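# Lift headset by headband, hold its cable up with the other gripper

## Task

With the left gripper commanded fully closed (-1), pinch the headset's headband, cat ears included but not the thin side arms, and hold the headset still. Its lowest point must be roughly a hand's length or more above the table, and no part of it may extend past the table edge. The left fingers may touch only the headband. Apart from the cable and the right arm, nothing may touch the headset, and the plug counts as an outside object. The right gripper must hold the cable firmly in the middle of its pads, not at the tips or edges, at a point below where the cable exits the ear cup. Between the ear cup and that grip the cable must be clearly off the table, touching only itself, the headset and the arms. If the right arm were removed, the headset must not drop more than a little. The cable's free end must not dangle below the tabletop. If it ever goes far below the tabletop or far beyond the table edge, the task fails, whether or not it is held. Once all of this holds, declare the scene done. Any other arrangement that stays in place only because the robot holds it does not count.

## Robot and tools

Robot: two 6-joint arms, left_arm and right_arm, each ending in a parallel two-finger gripper. In the shared scene frame the origin is on the tabletop between the arms, +x points out over the table, +y is toward left_arm and +z is up. The arm bases sit at left_arm (+0.037, +0.300, 0) with quat_wxyz (+0.997, 0, 0, +0.074), and right_arm (-0.028, -0.236, 0) with quat_wxyz (+0.999, 0, 0, -0.051). The fingers of a gripper extend along its +z axis and close along its y axis. end_effector_position is the point between the pads, about 1 cm behind the fingertips.

The row (used by every motion tool): one flat list of 16 numbers covering both arms, even when only one arm moves. The left_arm part comes first: x, y, z, qw, qx, qy, qz, opening. The right_arm part follows in the same order. x, y, z are an absolute target position for that gripper in metres, in the scene frame. qw..qz are an absolute target orientation, w first. opening runs from -1 (closed) to +1 (fully open, 0.094 m). To keep an arm still, send its last reported position and quaternion unchanged every time. Keep the same quaternion in every row, rather than copying a reported one that has drifted.

execute_actions(actions): a list of up to 15 actions. Each action is a list of up to 15 rows, one row per 1/30 s control step. A short action repeats its final row for the remaining steps. An empty list just returns the state and images. A target more than 0.6 m from the gripper's current position, along any of that gripper's axes, gets the action refused for both arms. A malformed action refuses the whole call. If the first action fails the distance check against the last reported state, the whole call is refused as well.

move(target, speed, blocking): target is one 16-number row of absolute poses. Each gripper travels in a straight line toward its pose, and both paths finish together, lasting 0.5 to 10 s. The opening values are applied at the start. speed is in m/s, from 0.002 to 0.5, default 0.25; rotation is capped at twice that number in rad/s. Moves do not avoid obstacles or the other arm. A gripper can lag, wander from the path, or overshoot speed near full arm extension. Faster moves and targets set deeper past a contact press harder. With blocking=false the call returns after 0.5 s and the motion continues. Until a result reports that the move has ended, other moves and actions are refused; use wait(0) to check on it, or stop.

wait(seconds): 0 to 10 s, with each arm holding its last command. It ends early if a running move finishes. stop(): brakes a running move; the fingers keep moving. zoom_image(camera, region): camera is one of cam_high, cam_low, cam_left_wrist, cam_right_wrist. region is [x0, y0, x1, y1] in image pixels from the top-left corner, at most 504x504. read_manual(section="licences") only returns licence text. finished_scene(scene): pass the current scene number to end it; this cannot be undone.

Controller behaviour: each step the commanded pose is clipped to within 70 mm and 16 degrees of the measured pose. Far targets therefore need several actions. After an action the arm stops at its last clipped pose, so keep sending the remaining distance. When position and orientation cannot both be reached, position wins. Joint friction may leave the hand up to about 31 mm short, and tiny commanded steps may not move it at all. The elbows never fully straighten. Joint ranges in rad: waist -2.618..3.054, shoulder 0..3.142, elbow 0..3.142, wrist pitch -1.571..1.571, wrist yaw -1.571..1.571, wrist roll -2.094..2.094.

Results: the state line gives 'left_arm: …' | 'right_arm: …' with each gripper's position and quat_wxyz. Reported positions can be slightly off, more so at long reach. 'Hand target' is the pose the controller is currently driving toward. grip_measured is the finger opening on the command scale; the last joint value gives it in metres, with each gripper's reading offset by up to about 1 mm. HELD in step readings marks steps where part of an arm's command was blocked. A 'pose unreachable' line means the clearance check altered or blocked that arm's command. A move adds a 'move:' line with the ending (done, off_target, moving, held, fault) and the limits that acted: paced means the pose was clipped; held means some steps were blocked, after which the arm may speed up sharply. It also gives each gripper's distance from its target. FAULT or OVER-TEMPERATURE FAULT lines report arm stops. MOTOR HOT appears from 75 °C. At 90 °C the arm halts for 10 s, and at 100 °C the arm goes limp and drops whatever it holds. Holding a load warms the motors.

Gripping: to hold something, command an opening below grip_measured, about 0.03 lower for a firm hold. For this task the left gripper's opening must be -1. Pad force tops out around 50-62 N and is weaker on parts under about 2 mm thick. First contact can spike briefly.

Cameras: cam_high and cam_low are 504x504; the wrist cameras are 616x616 fisheye. Calibration matrices are provided with the session, and the wrist cameras are mounted near each gripper.

Avoid: collisions or hard pressing between the arms, which can end the scene. Do not drop, slam or shove objects hard. Nothing may leave the table. Watch that the cable's free end stays above the tabletop and within the table's edge. Occasional small tugs on held items may occur.

Each tool is called after "Emit:" as name([rows], argument=value, ...), one row to a line, values as JSON.

## Session

Emit:
execute_actions(actions=[])

Scene clock: 0.00 s.
left_arm: end_effector_position=(+0.2312, +0.0938, +0.1038) grip_measured=+1.000 end_effector_quat_wxyz=(-0.067, +0.332, +0.923, -0.185) | right_arm: end_effector_position=(+0.2209, -0.7295, +0.3524) grip_measured=+1.000 end_effector_quat_wxyz=(+0.101, -0.207, +0.825, -0.516)
Joint positions: left_arm=[-0.728  1.636  1.233 -1.214  0.394  0.119  0.094] | right_arm=[-0.992  1.88   2.036 -0.621  0.034 -1.606  0.094]
Joint velocities: left_arm=[ 0.017  0.017 -0.012  0.007 -0.037 -0.095  0.   ] | right_arm=[-0.007 -0.012  0.007 -0.022  0.037 -0.022  0.   ]
Motor temperatures (°C, as the motors report them): left_arm=[18 21 23 22 21 21] | right_arm=[22 23 19 19 21 20]
Hand target (left_arm): +0.231, +0.094, +0.104; -0.067, +0.332, +0.923, -0.185
Hand target (right_arm): +0.221, -0.729, +0.352; +0.101, -0.207, +0.825, -0.516

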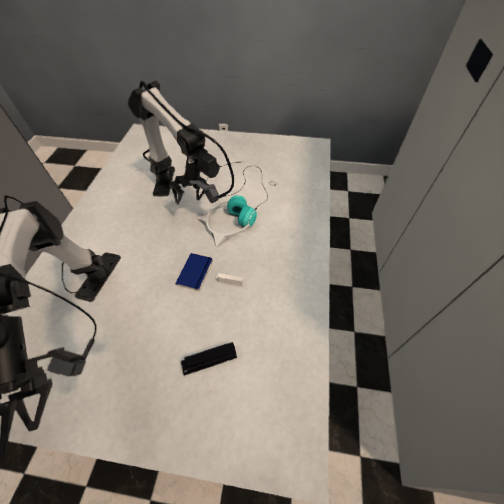

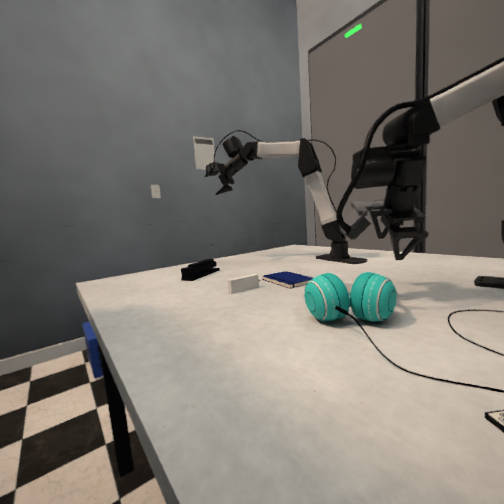

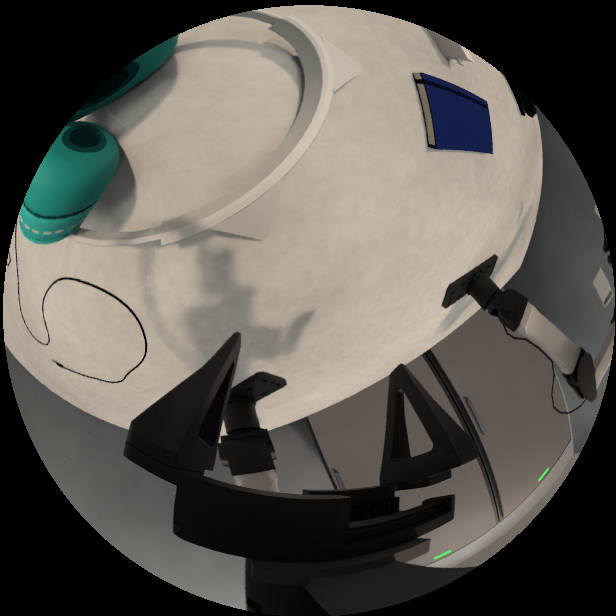

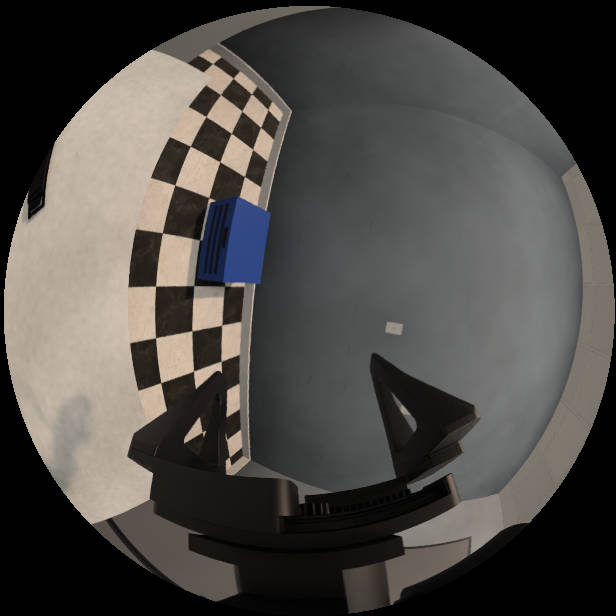

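Emit:
zoom_image(camera="cam_high", region=[140, 140, 300, 270])

Region (140, 140, 300, 270) of cam_high's 504x504 image, scaled by 3.150, with more detail than that image has; it fills the top 410 rows of this view, and the rest is white.

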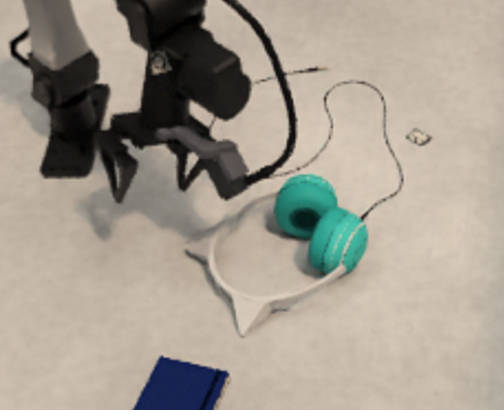

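Emit:
move(target=[0.327, -0.008, 0.08, 0, 0.391, 0.921, 0, 1, 0.2209, -0.7295, 0.3524, 0.101, -0.207, 0.825, -0.516, 1])

Scene clock: 27.07 s.
left_arm: end_effector_position=(+0.3276, -0.0072, +0.0796) grip_measured=+1.000 end_effector_quat_wxyz=(+0.002, +0.393, +0.920, -0.005) | right_arm: end_effector_position=(+0.2206, -0.7291, +0.3514) grip_measured=+1.000 end_effector_quat_wxyz=(+0.101, -0.207, +0.826, -0.514)
Joint positions: left_arm=[-0.958  2.17   1.905 -1.299  0.007 -0.003  0.094] | right_arm=[-0.992  1.88   2.036 -0.625  0.034 -1.606  0.094]
Joint velocities: left_arm=[ 0.002 -0.002 -0.002 -0.081 -0.037 -0.007  0.   ] | right_arm=[ 0.007  0.007 -0.007 -0.051 -0.037  0.037  0.   ]
Motor temperatures (°C, as the motors report them): left_arm=[18 24 26 22 22 21] | right_arm=[22 29 22 24 21 20]
Hand target (left_arm): +0.328, -0.007, +0.079; -0.000, +0.391, +0.920, +0.003
Hand target (right_arm): +0.221, -0.729, +0.352; +0.101, -0.207, +0.825, -0.516
Off the commanded pose (left_arm): 0.001 m, 1 deg.
Off the commanded pose (right_arm): 0.001 m, 0 deg.
move: done
camera_calibration (this result's frames):
cam_left_wrist: T_world_to_cam=[[-0.532621, -0.845476, -0.0385339, 0.183818], [-0.647268, 0.377577, 0.662178, 0.192805], [-0.545306, 0.377632, -0.748355, 0.346549], [0, 0, 0, 1]] pos_world=[0.411678, -0.0482533, 0.138754]
cam_right_wrist: T_world_to_cam=[[0.118328, -0.373089, 0.920219, -0.629463], [-0.980999, 0.0995683, 0.166512, 0.268905], [-0.153749, -0.922437, -0.354218, -0.388393], [0, 0, 0, 1]] pos_world=[0.278564, -0.619889, 0.396892]

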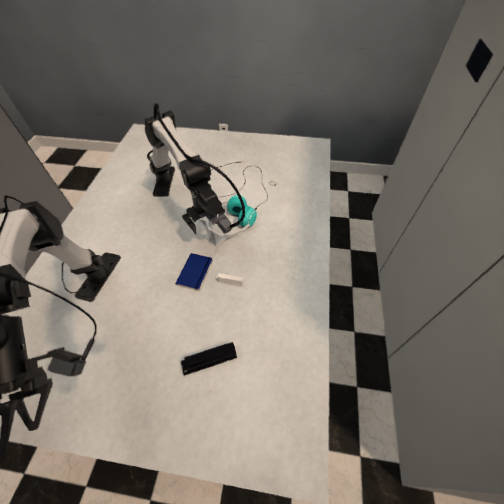

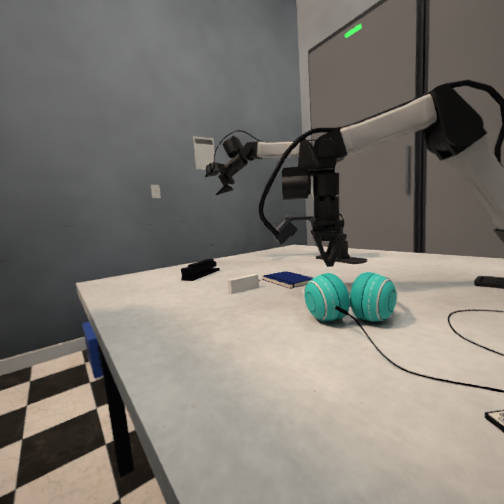

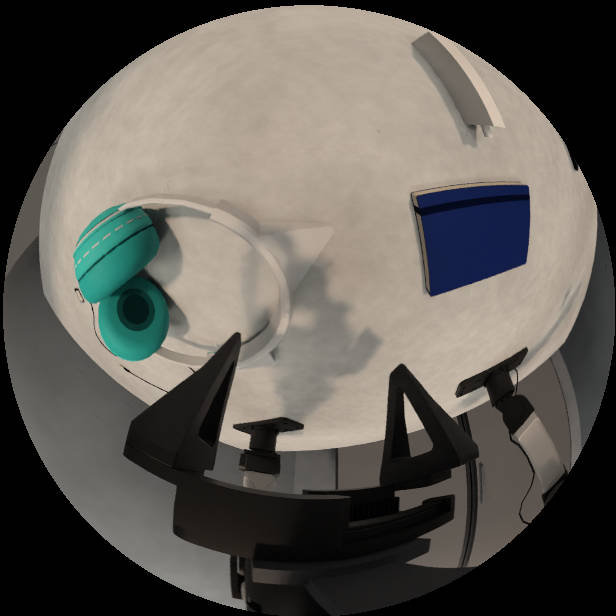

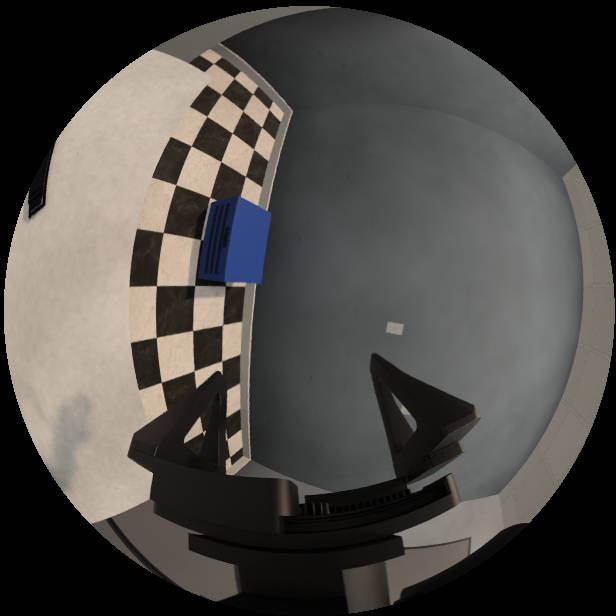

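Emit:
move(target=[0.340, 0.012, 0.016, 0, 0.391, 0.921, 0, 1, 0.2209, -0.7295, 0.3524, 0.101, -0.207, 0.825, -0.516, 1], speed=0.12)

Emit:
move(target=[0.340, 0.012, 0.016, 0, 0.391, 0.921, 0, -1, 0.2209, -0.7295, 0.3524, 0.101, -0.207, 0.825, -0.516, 1])

Scene clock: 41.37 s.
left_arm: end_effector_position=(+0.3380, +0.0085, +0.0254) grip_measured=+1.000 end_effector_quat_wxyz=(+0.004, +0.390, +0.921, -0.005) | right_arm: end_effector_position=(+0.2206, -0.7289, +0.3512) grip_measured=+1.000 end_effector_quat_wxyz=(+0.100, -0.207, +0.827, -0.514)
Joint positions: left_arm=[-0.914  2.18   1.705 -1.085  0.007  0.034  0.094] | right_arm=[-0.992  1.88   2.036 -0.626  0.034 -1.606  0.094]
Joint velocities: left_arm=[-0.007  0.002 -0.007  0.095  0.007 -0.037  0.   ] | right_arm=[ 0.007  0.012 -0.002  0.007 -0.007 -0.037  0.   ]
Motor temperatures (°C, as the motors report them): left_arm=[18 28 28 22 22 21] | right_arm=[22 31 24 25 21 20]
Hand target (left_arm): +0.339, +0.013, +0.016; -0.001, +0.391, +0.920, -0.001
Hand target (right_arm): +0.221, -0.730, +0.352; +0.101, -0.207, +0.825, -0.516
Off the commanded pose (left_arm): 0.010 m, 1 deg.
Off the commanded pose (right_arm): 0.001 m, 0 deg.
move: done
camera_calibration (this result's frames):
cam_left_wrist: T_world_to_cam=[[-0.526989, -0.848988, -0.0387631, 0.198647], [-0.651943, 0.374576, 0.659289, 0.23124], [-0.545209, 0.372709, -0.750889, 0.305854], [0, 0, 0, 1]] pos_world=[0.422194, -0.0319632, 0.0849081]
cam_right_wrist: T_world_to_cam=[[0.118811, -0.374024, 0.919777, -0.629816], [-0.980912, 0.0993987, 0.167128, 0.268519], [-0.153935, -0.922077, -0.355075, -0.387782], [0, 0, 0, 1]] pos_world=[0.278529, -0.619822, 0.396721]

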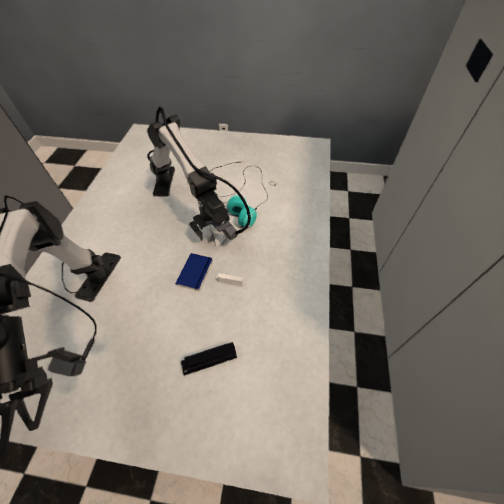

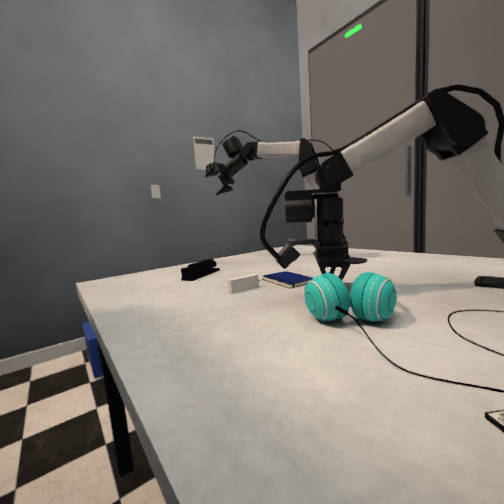

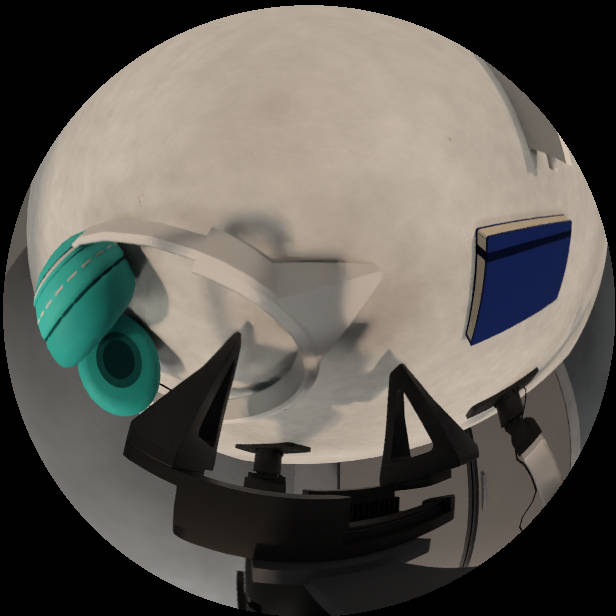

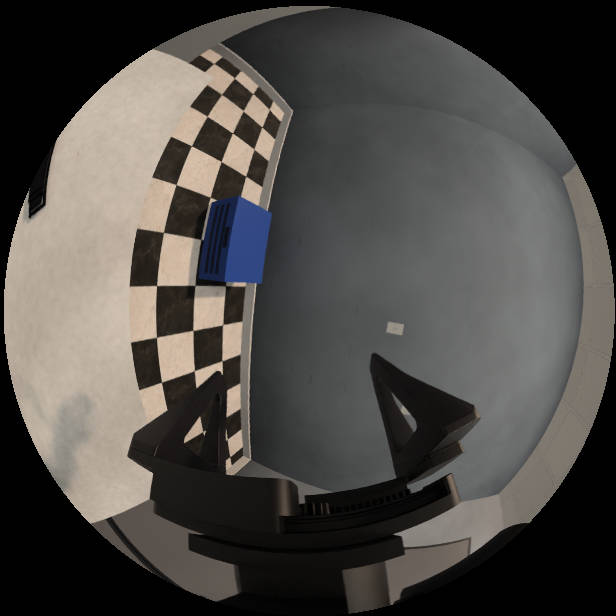

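Scene clock: 42.07 s.
left_arm: end_effector_position=(+0.3418, +0.0090, +0.0255) grip_measured=-0.824 end_effector_quat_wxyz=(+0.011, +0.391, +0.920, +0.000) | right_arm: end_effector_position=(+0.2205, -0.7288, +0.3509) grip_measured=+1.000 end_effector_quat_wxyz=(+0.100, -0.207, +0.827, -0.513)
Joint positions: left_arm=[-0.913  2.18   1.705 -1.075 -0.008  0.038  0.008] | right_arm=[-0.992  1.88   2.036 -0.627  0.034 -1.606  0.094]
Joint velocities: left_arm=[-0.002  0.007 -0.002 -0.037 -0.022 -0.095 -0.   ] | right_arm=[ 0.007 -0.017  0.012 -0.037  0.022  0.022  0.   ]
Motor temperatures (°C, as the motors report them): left_arm=[18 28 28 22 22 21] | right_arm=[22 31 24 25 21 20]
Hand target (left_arm): +0.340, +0.012, +0.016; -0.000, +0.391, +0.920, -0.000
Hand target (right_arm): +0.221, -0.730, +0.352; +0.101, -0.207, +0.825, -0.516
Off the commanded pose (left_arm): 0.010 m, 1 deg.
Off the commanded pose (right_arm): 0.002 m, 0 deg.
move: done
camera_calibration (this result's frames):
cam_left_wrist: T_world_to_cam=[[-0.528281, -0.847514, -0.0513705, 0.201875], [-0.662305, 0.373464, 0.649521, 0.237279], [-0.531293, 0.377152, -0.758607, 0.303143], [0, 0, 0, 1]] pos_world=[0.424855, -0.0318538, 0.0862187]
cam_right_wrist: T_world_to_cam=[[0.119294, -0.374959, 0.919334, -0.630168], [-0.980824, 0.0992284, 0.167744, 0.268132], [-0.154121, -0.921715, -0.355932, -0.387171], [0, 0, 0, 1]] pos_world=[0.278495, -0.619755, 0.396551]

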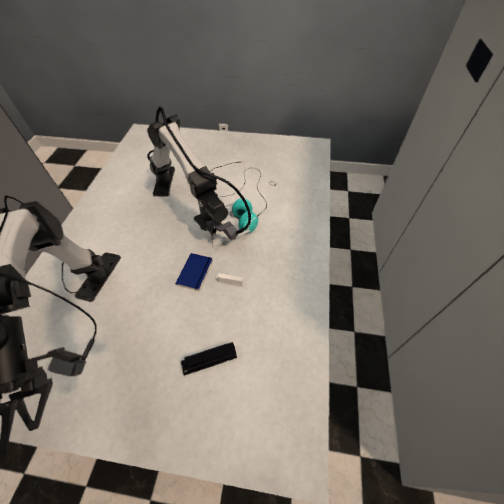

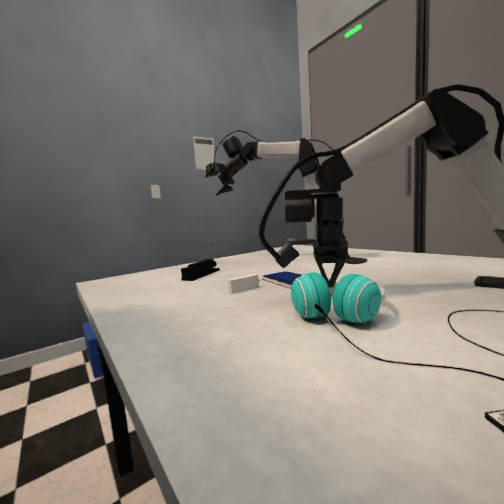

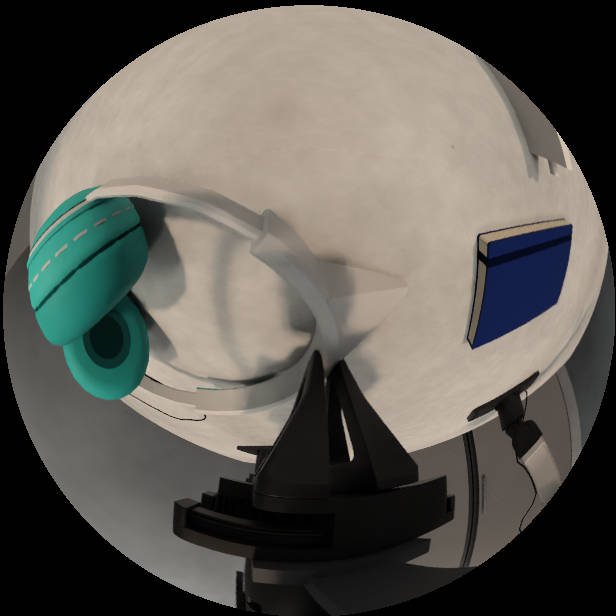

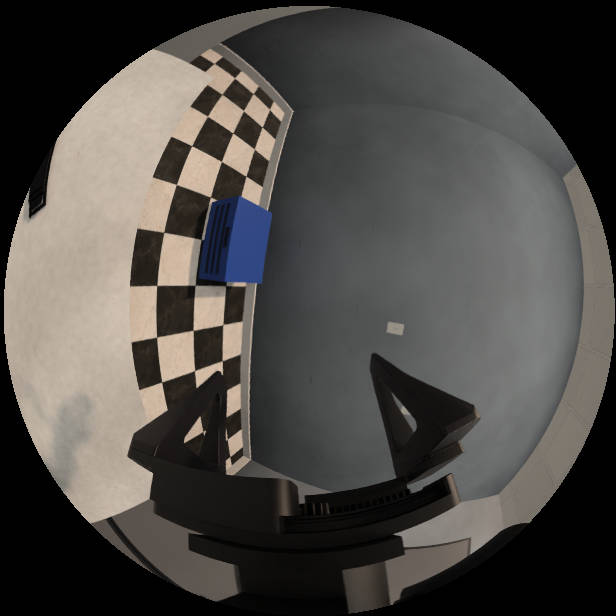

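Emit:
move(target=[0.335, 0.0, 0.37, 0, 0.391, 0.921, 0, -1, 0.18, -0.2, 0.18, 0.641, -0.299, 0.641, 0.299, 1], speed=0.2)

Scene clock: 55.47 s.
left_arm: end_effector_position=(+0.3442, -0.0080, +0.3495) grip_measured=-0.841 end_effector_quat_wxyz=(+0.278, +0.349, +0.884, -0.139) | right_arm: end_effector_position=(+0.1868, -0.2031, +0.1834) grip_measured=+1.000 end_effector_quat_wxyz=(+0.632, -0.292, +0.661, +0.279)
Joint positions: left_arm=[-0.918  1.993  2.628 -1.574  0.042 -0.032  0.007] | right_arm=[-0.661  1.29   0.591 -1.383 -1.52  -2.083  0.094]
Joint velocities: left_arm=[-0.022 -0.002  0.007 -0.037  0.081  0.037 -0.001] | right_arm=[ 0.022 -0.007 -0.002 -0.007  0.007 -0.037  0.   ]
Motor temperatures (°C, as the motors report them): left_arm=[18 31 29 23 22 21] | right_arm=[22 31 24 25 21 20]
Hand target (left_arm): +0.339, -0.004, +0.368; +0.302, +0.352, +0.874, -0.144
Hand target (right_arm): +0.186, -0.200, +0.180; +0.634, -0.288, +0.658, +0.285
Off the commanded pose (left_arm): 0.024 m, 36 deg; orientation clipped at the last step of the last action.
Off the commanded pose (right_arm): 0.008 m, 3 deg.
joint sent to its limit (left arm) — the command would take joint 4 (wrist pitch) past its lower limit, so that joint was sent only as far as its limit.
joint sent to its limit (right arm) — the command would take joint 6 (wrist roll) past its lower limit, so that joint was sent only as far as its limit.
move: off_target (left_arm, right_arm); limits=paced
camera_calibration (this result's frames):
cam_left_wrist: T_world_to_cam=[[-0.508172, -0.847104, 0.155487, 0.126181], [-0.840087, 0.527318, 0.127237, 0.279714], [-0.189774, -0.0659648, -0.979609, 0.512783], [0, 0, 0, 1]] pos_world=[0.396418, -0.00678369, 0.447117]
cam_right_wrist: T_world_to_cam=[[0.684589, -0.722093, -0.0996003, -0.264234], [-0.471181, -0.334113, -0.816307, 0.208206], [0.556171, 0.605764, -0.568967, 0.249182], [0, 0, 0, 1]] pos_world=[0.140406, -0.272183, 0.285418]

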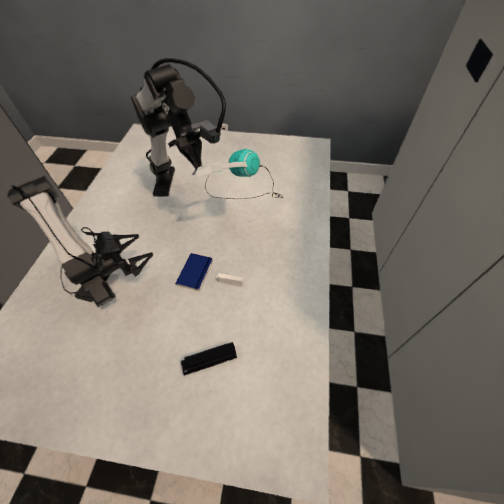

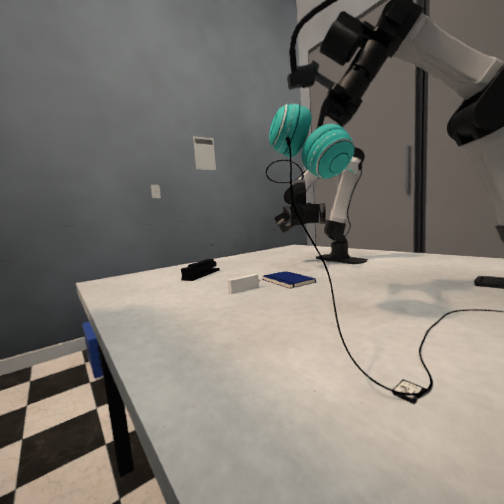

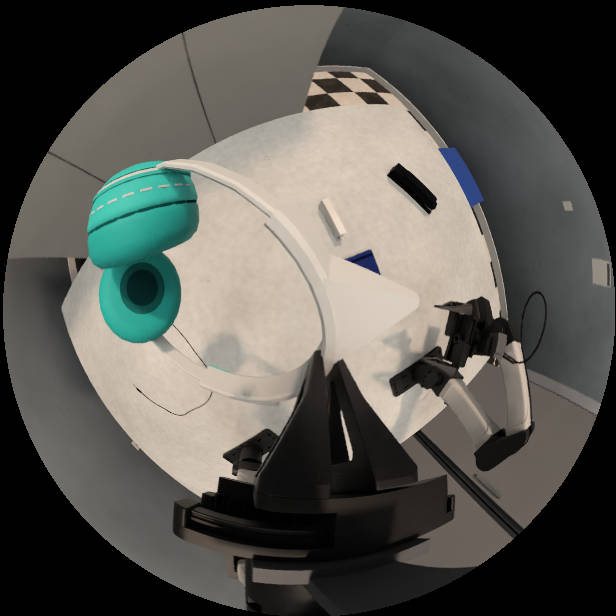

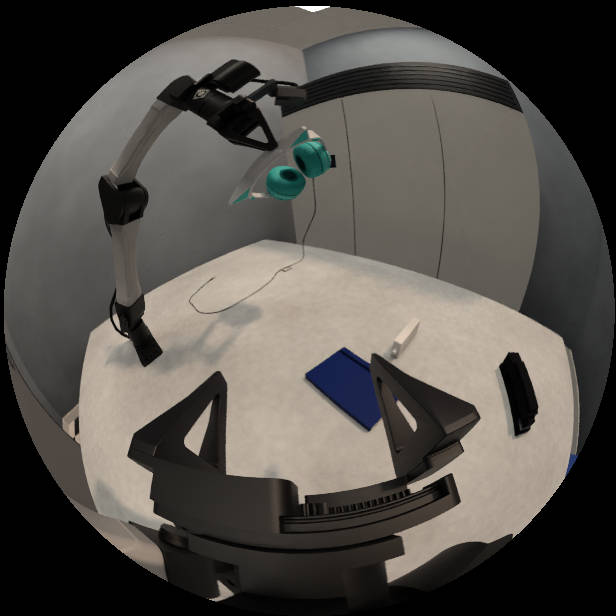

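Emit:
zoom_image(camera="cam_high", region=[160, 120, 320, 240])

Region (160, 120, 320, 240) of cam_high's 504x504 image, scaled by 3.150, with more detail than that image has; it fills the top 378 rows of this view, and the rest is white.

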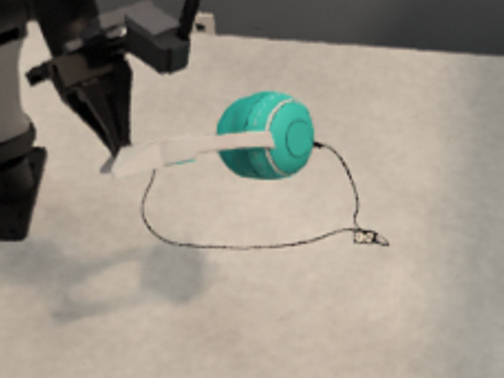

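Emit:
move(target=[0.26, -0.09, 0.35, 0.278, 0.349, 0.884, -0.139, -1, 0.1868, -0.2031, 0.1834, 0.632, -0.292, 0.661, 0.279, 1], speed=0.15)

Scene clock: 74.60 s.
left_arm: end_effector_position=(+0.2538, -0.0943, +0.3409) grip_measured=-0.841 end_effector_quat_wxyz=(+0.271, +0.353, +0.882, -0.155) | right_arm: end_effector_position=(+0.1869, -0.2032, +0.1833) grip_measured=+1.000 end_effector_quat_wxyz=(+0.632, -0.292, +0.661, +0.280)
Joint positions: left_arm=[-1.264  2.057  2.685 -1.574 -0.127 -0.314  0.007] | right_arm=[-0.661  1.29   0.591 -1.381 -1.52  -2.08   0.094]
Joint velocities: left_arm=[ 0.012 -0.012 -0.007 -0.022 -0.022 -0.037 -0.   ] | right_arm=[-0.002  0.007  0.002  0.022  0.066 -0.051  0.   ]
Motor temperatures (°C, as the motors report them): left_arm=[18 32 30 25 22 21] | right_arm=[22 28 23 22 21 20]
Hand target (left_arm): +0.260, -0.090, +0.350; +0.293, +0.349, +0.878, -0.147
Hand target (right_arm): +0.187, -0.203, +0.183; +0.632, -0.292, +0.661, +0.279
Off the commanded pose (left_arm): 0.012 m, 2 deg.
Off the commanded pose (right_arm): 0.000 m, 0 deg.
joint sent to its limit (left arm) — the command would take joint 4 (wrist pitch) past its lower limit, so that joint was sent only as far as its limit.
move: off_target (left_arm)
camera_calibration (this result's frames):
cam_left_wrist: T_world_to_cam=[[-0.521039, -0.833377, 0.184397, 0.00316971], [-0.826885, 0.546413, 0.133021, 0.246854], [-0.211614, -0.0831659, -0.973809, 0.483487], [0, 0, 0, 1]] pos_world=[0.308083, -0.0920328, 0.437402]
cam_right_wrist: T_world_to_cam=[[0.684444, -0.722126, -0.100352, -0.264221], [-0.471706, -0.333668, -0.816186, 0.208324], [0.555905, 0.60597, -0.569008, 0.24924], [0, 0, 0, 1]] pos_world=[0.140558, -0.272321, 0.285336]

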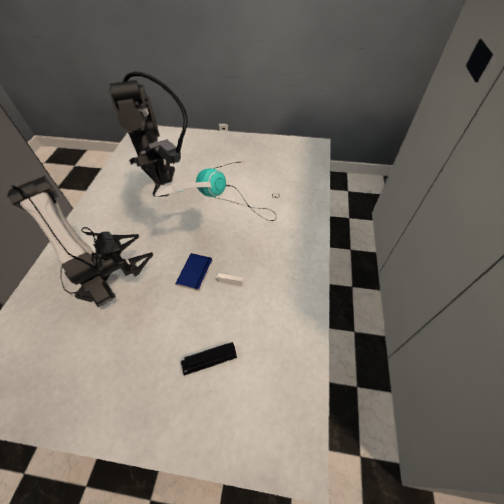

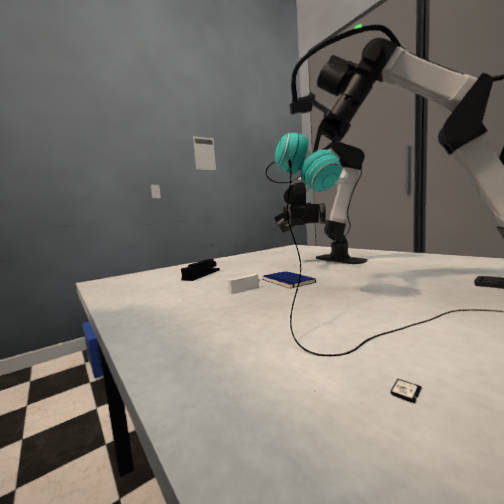

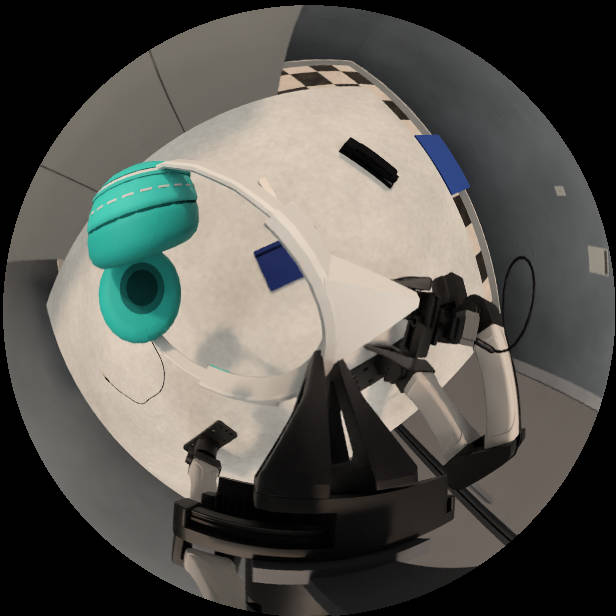

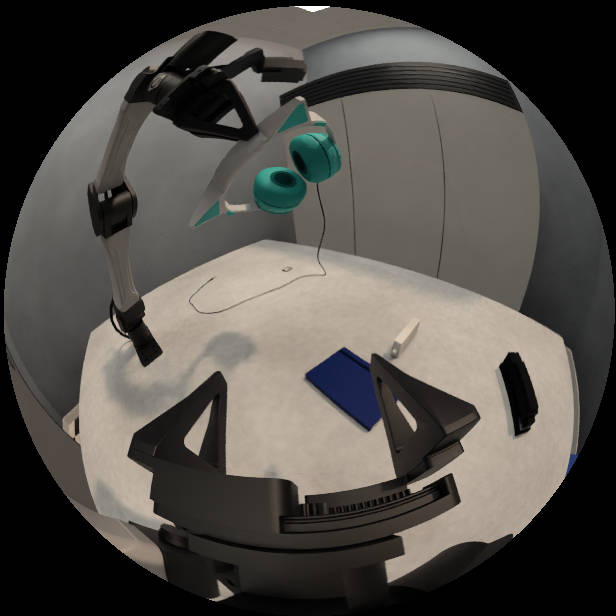

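Emit:
move(target=[0.2538, -0.0943, 0.3409, 0.271, 0.353, 0.882, -0.155, -1, 0.465, 0.012, 0.19, 0.632, -0.292, 0.661, 0.279, 1], speed=0.2)

Scene clock: 88.33 s.
left_arm: end_effector_position=(+0.2513, -0.0957, +0.3406) grip_measured=-0.841 end_effector_quat_wxyz=(+0.265, +0.350, +0.883, -0.163) | right_arm: end_effector_position=(+0.4691, +0.0067, +0.1788) grip_measured=+1.000 end_effector_quat_wxyz=(+0.613, -0.289, +0.681, +0.278)
Joint positions: left_arm=[-1.264  2.057  2.685 -1.574 -0.111 -0.326  0.007] | right_arm=[ 0.398  1.977  1.084  0.784 -0.529 -0.03   0.094]
Joint velocities: left_arm=[ 0.007 -0.002  0.002 -0.007 -0.037 -0.007  0.   ] | right_arm=[-0.007  0.022  0.007 -0.007 -0.022  0.022  0.   ]
Motor temperatures (°C, as the motors report them): left_arm=[18 32 30 26 22 21] | right_arm=[22 29 24 23 21 20]
Hand target (left_arm): +0.254, -0.094, +0.341; +0.271, +0.353, +0.882, -0.155
Hand target (right_arm): +0.467, +0.010, +0.189; +0.631, -0.293, +0.662, +0.278
Off the commanded pose (left_arm): 0.003 m, 1 deg.
Off the commanded pose (right_arm): 0.013 m, 3 deg.
move: off_target (right_arm); limits=paced
camera_calibration (this result's frames):
cam_left_wrist: T_world_to_cam=[[-0.518127, -0.831118, 0.20196, -0.00576966], [-0.82414, 0.548289, 0.14203, 0.24204], [-0.228776, -0.0928536, -0.969041, 0.484333], [0, 0, 0, 1]] pos_world=[0.307289, -0.0925312, 0.436126]
cam_right_wrist: T_world_to_cam=[[0.674355, -0.728419, -0.121044, -0.29771], [-0.51503, -0.346522, -0.784007, 0.422437], [0.529141, 0.59104, -0.608837, -0.0176424], [0, 0, 0, 1]] pos_world=[0.427666, -0.0600465, 0.284416]

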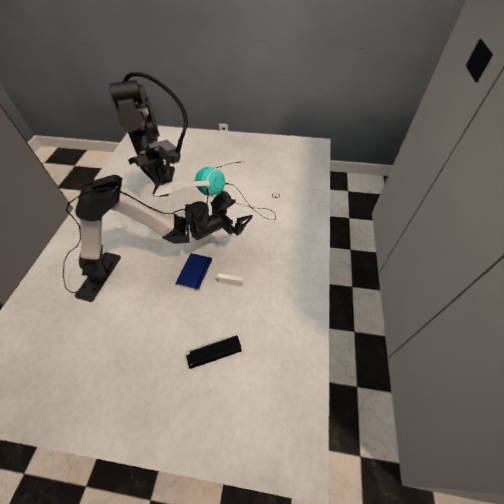

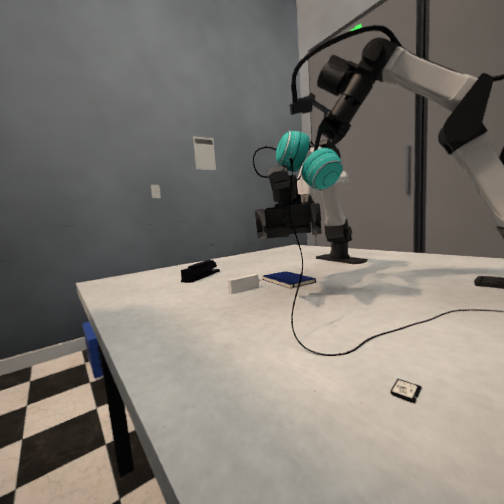

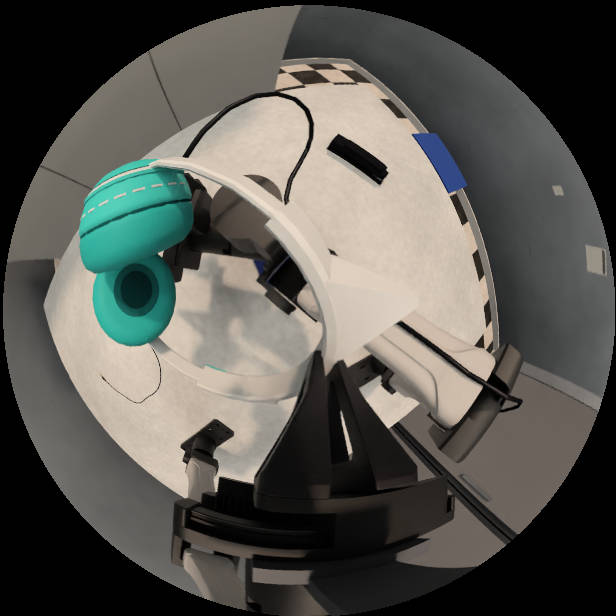

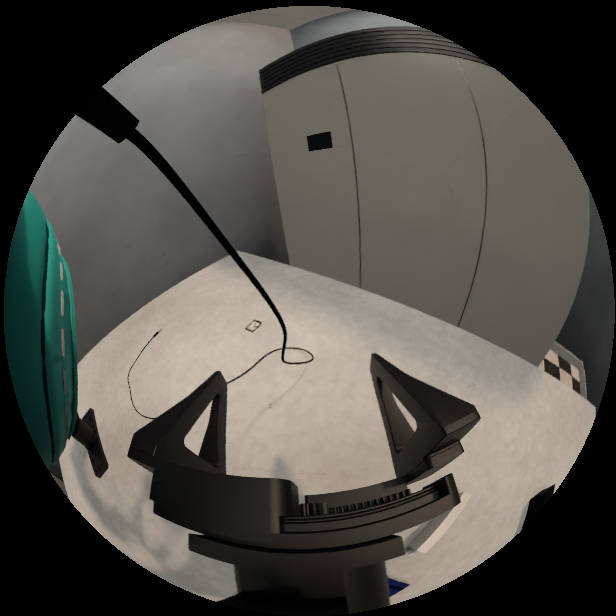

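Emit:
move(target=[0.2538, -0.0943, 0.3409, 0.271, 0.353, 0.882, -0.155, -1, 0.50, 0.048, 0.18, 0.613, -0.289, 0.681, 0.278, 1], speed=0.1)

Scene clock: 94.20 s.
left_arm: end_effector_position=(+0.2503, -0.0963, +0.3405) grip_measured=-0.841 end_effector_quat_wxyz=(+0.262, +0.349, +0.884, -0.166) | right_arm: end_effector_position=(+0.4956, +0.0436, +0.1695) grip_measured=+1.000 end_effector_quat_wxyz=(+0.603, -0.290, +0.689, +0.278)
Joint positions: left_arm=[-1.264  2.057  2.685 -1.574 -0.104 -0.332  0.007] | right_arm=[ 0.462  2.102  1.265  0.704 -0.466 -0.026  0.094]
Joint velocities: left_arm=[ 0.017 -0.012 -0.017 -0.037 -0.051 -0.022  0.001] | right_arm=[-0.032  0.002  0.017 -0.051 -0.095 -0.007  0.   ]
Motor temperatures (°C, as the motors report them): left_arm=[18 32 30 26 22 21] | right_arm=[22 30 24 24 21 20]
Hand target (left_arm): +0.254, -0.094, +0.341; +0.271, +0.353, +0.882, -0.155
Hand target (right_arm): +0.500, +0.048, +0.180; +0.613, -0.289, +0.681, +0.278
Off the commanded pose (left_arm): 0.004 m, 2 deg.
Off the commanded pose (right_arm): 0.012 m, 1 deg.
move: off_target (right_arm)
camera_calibration (this result's frames):
cam_left_wrist: T_world_to_cam=[[-0.515741, -0.830645, 0.209858, -0.0100025], [-0.8235, 0.548199, 0.146031, 0.239999], [-0.236344, -0.0975038, -0.966765, 0.484617], [0, 0, 0, 1]] pos_world=[0.307017, -0.092624, 0.435563]
cam_right_wrist: T_world_to_cam=[[0.671523, -0.729924, -0.127542, -0.287319], [-0.532919, -0.356162, -0.767559, 0.448072], [0.514834, 0.583403, -0.628162, -0.0484176], [0, 0, 0, 1]] pos_world=[0.456654, -0.0218875, 0.276862]

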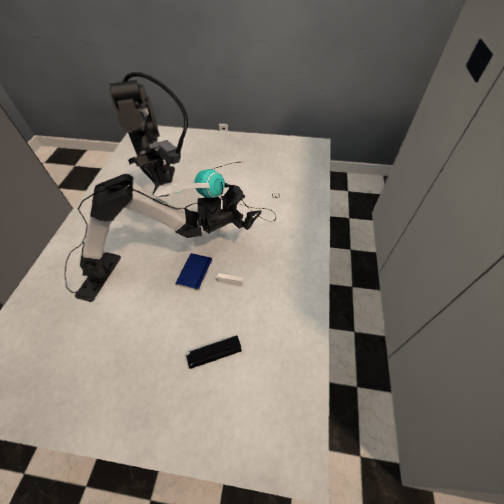

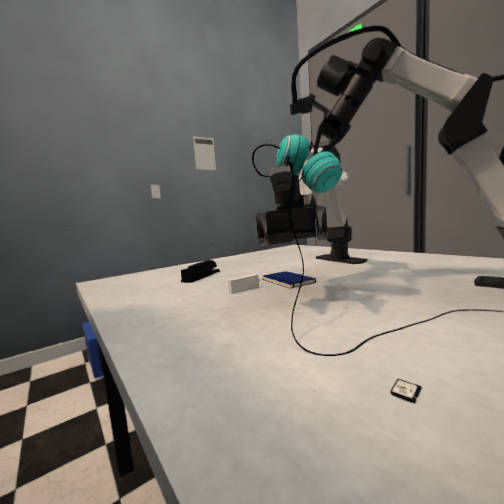

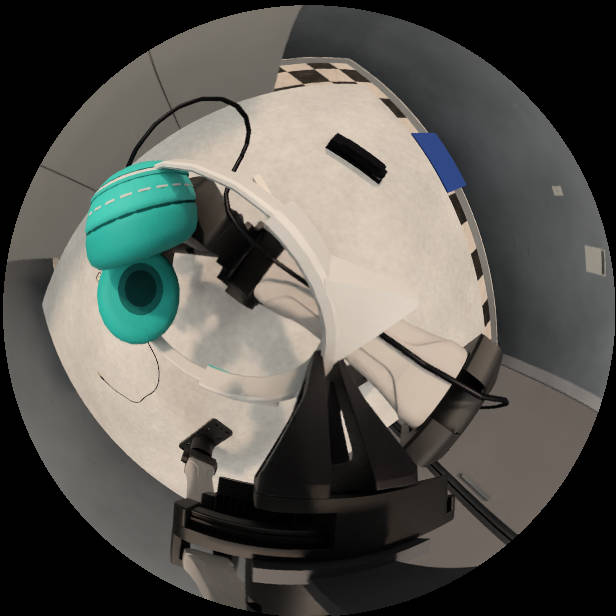

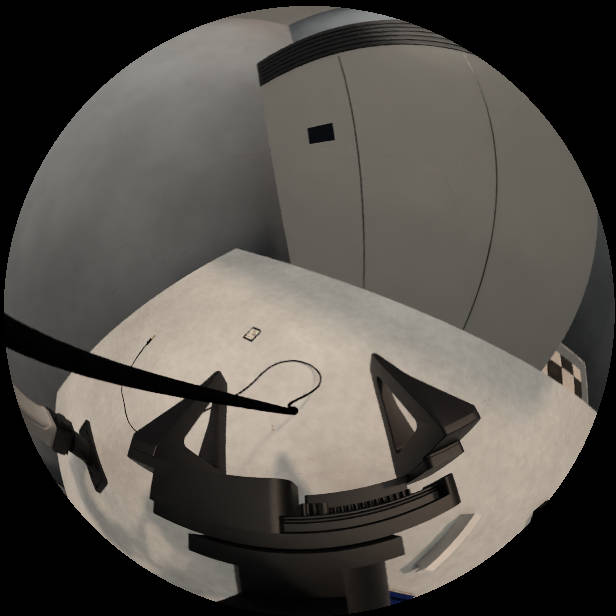

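Emit:
move(target=[0.2538, -0.0943, 0.3409, 0.271, 0.353, 0.882, -0.155, -1, 0.50, 0.048, 0.18, 0.613, -0.289, 0.681, 0.278, -1])

Scene clock: 97.77 s.
left_arm: end_effector_position=(+0.2498, -0.0966, +0.3405) grip_measured=-0.841 end_effector_quat_wxyz=(+0.261, +0.348, +0.885, -0.168) | right_arm: end_effector_position=(+0.4956, +0.0434, +0.1686) grip_measured=-0.977 end_effector_quat_wxyz=(+0.602, -0.289, +0.691, +0.277)
Joint positions: left_arm=[-1.264  2.057  2.685 -1.574 -0.1   -0.336  0.007] | right_arm=[ 0.462  2.102  1.265  0.7   -0.465 -0.026  0.001]
Joint velocities: left_arm=[-0.002  0.017 -0.017 -0.095  0.007  0.066  0.   ] | right_arm=[-0.002 -0.007 -0.022  0.022  0.007 -0.066 -0.   ]
Motor temperatures (°C, as the motors report them): left_arm=[18 32 30 26 22 21] | right_arm=[22 31 24 25 21 20]
Hand target (left_arm): +0.254, -0.094, +0.341; +0.271, +0.353, +0.882, -0.155
Hand target (right_arm): +0.499, +0.048, +0.180; +0.613, -0.289, +0.681, +0.278
Off the commanded pose (left_arm): 0.005 m, 2 deg.
Off the commanded pose (right_arm): 0.013 m, 2 deg.
move: off_target (right_arm)
camera_calibration (this result's frames):
cam_left_wrist: T_world_to_cam=[[-0.513638, -0.830788, 0.214401, -0.0125827], [-0.823593, 0.547456, 0.148279, 0.238929], [-0.240563, -0.100418, -0.965425, 0.484737], [0, 0, 0, 1]] pos_world=[0.306928, -0.0925805, 0.435247]
cam_right_wrist: T_world_to_cam=[[0.670244, -0.730876, -0.128815, -0.286691], [-0.536018, -0.356695, -0.765149, 0.448512], [0.513281, 0.581884, -0.630835, -0.0475951], [0, 0, 0, 1]] pos_world=[0.456993, -0.0218584, 0.276224]

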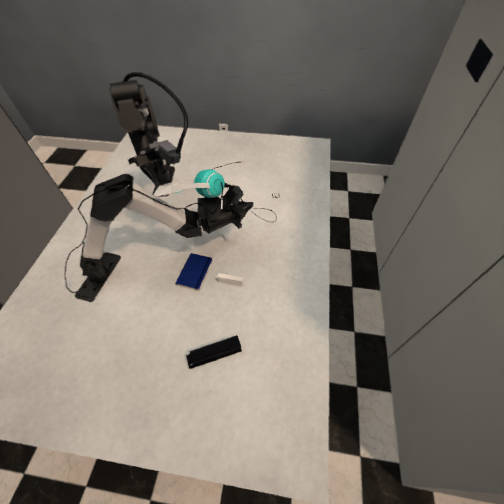

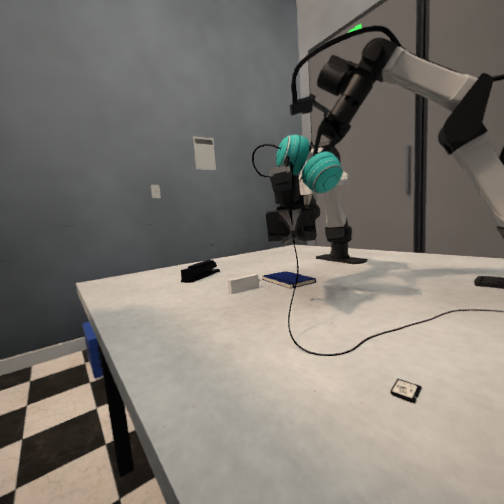

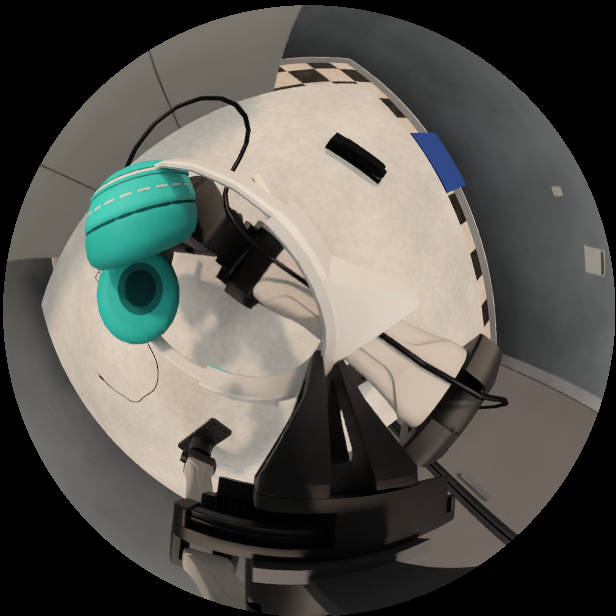

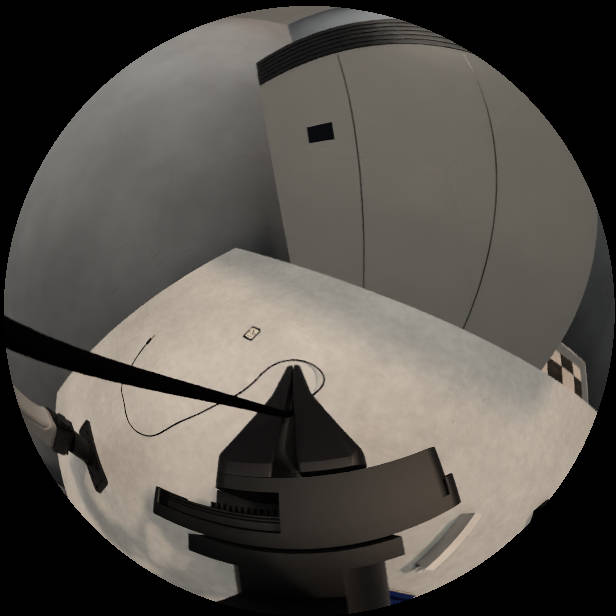

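Emit:
finished_scene(scene=1)

The scene is finished: the task was done.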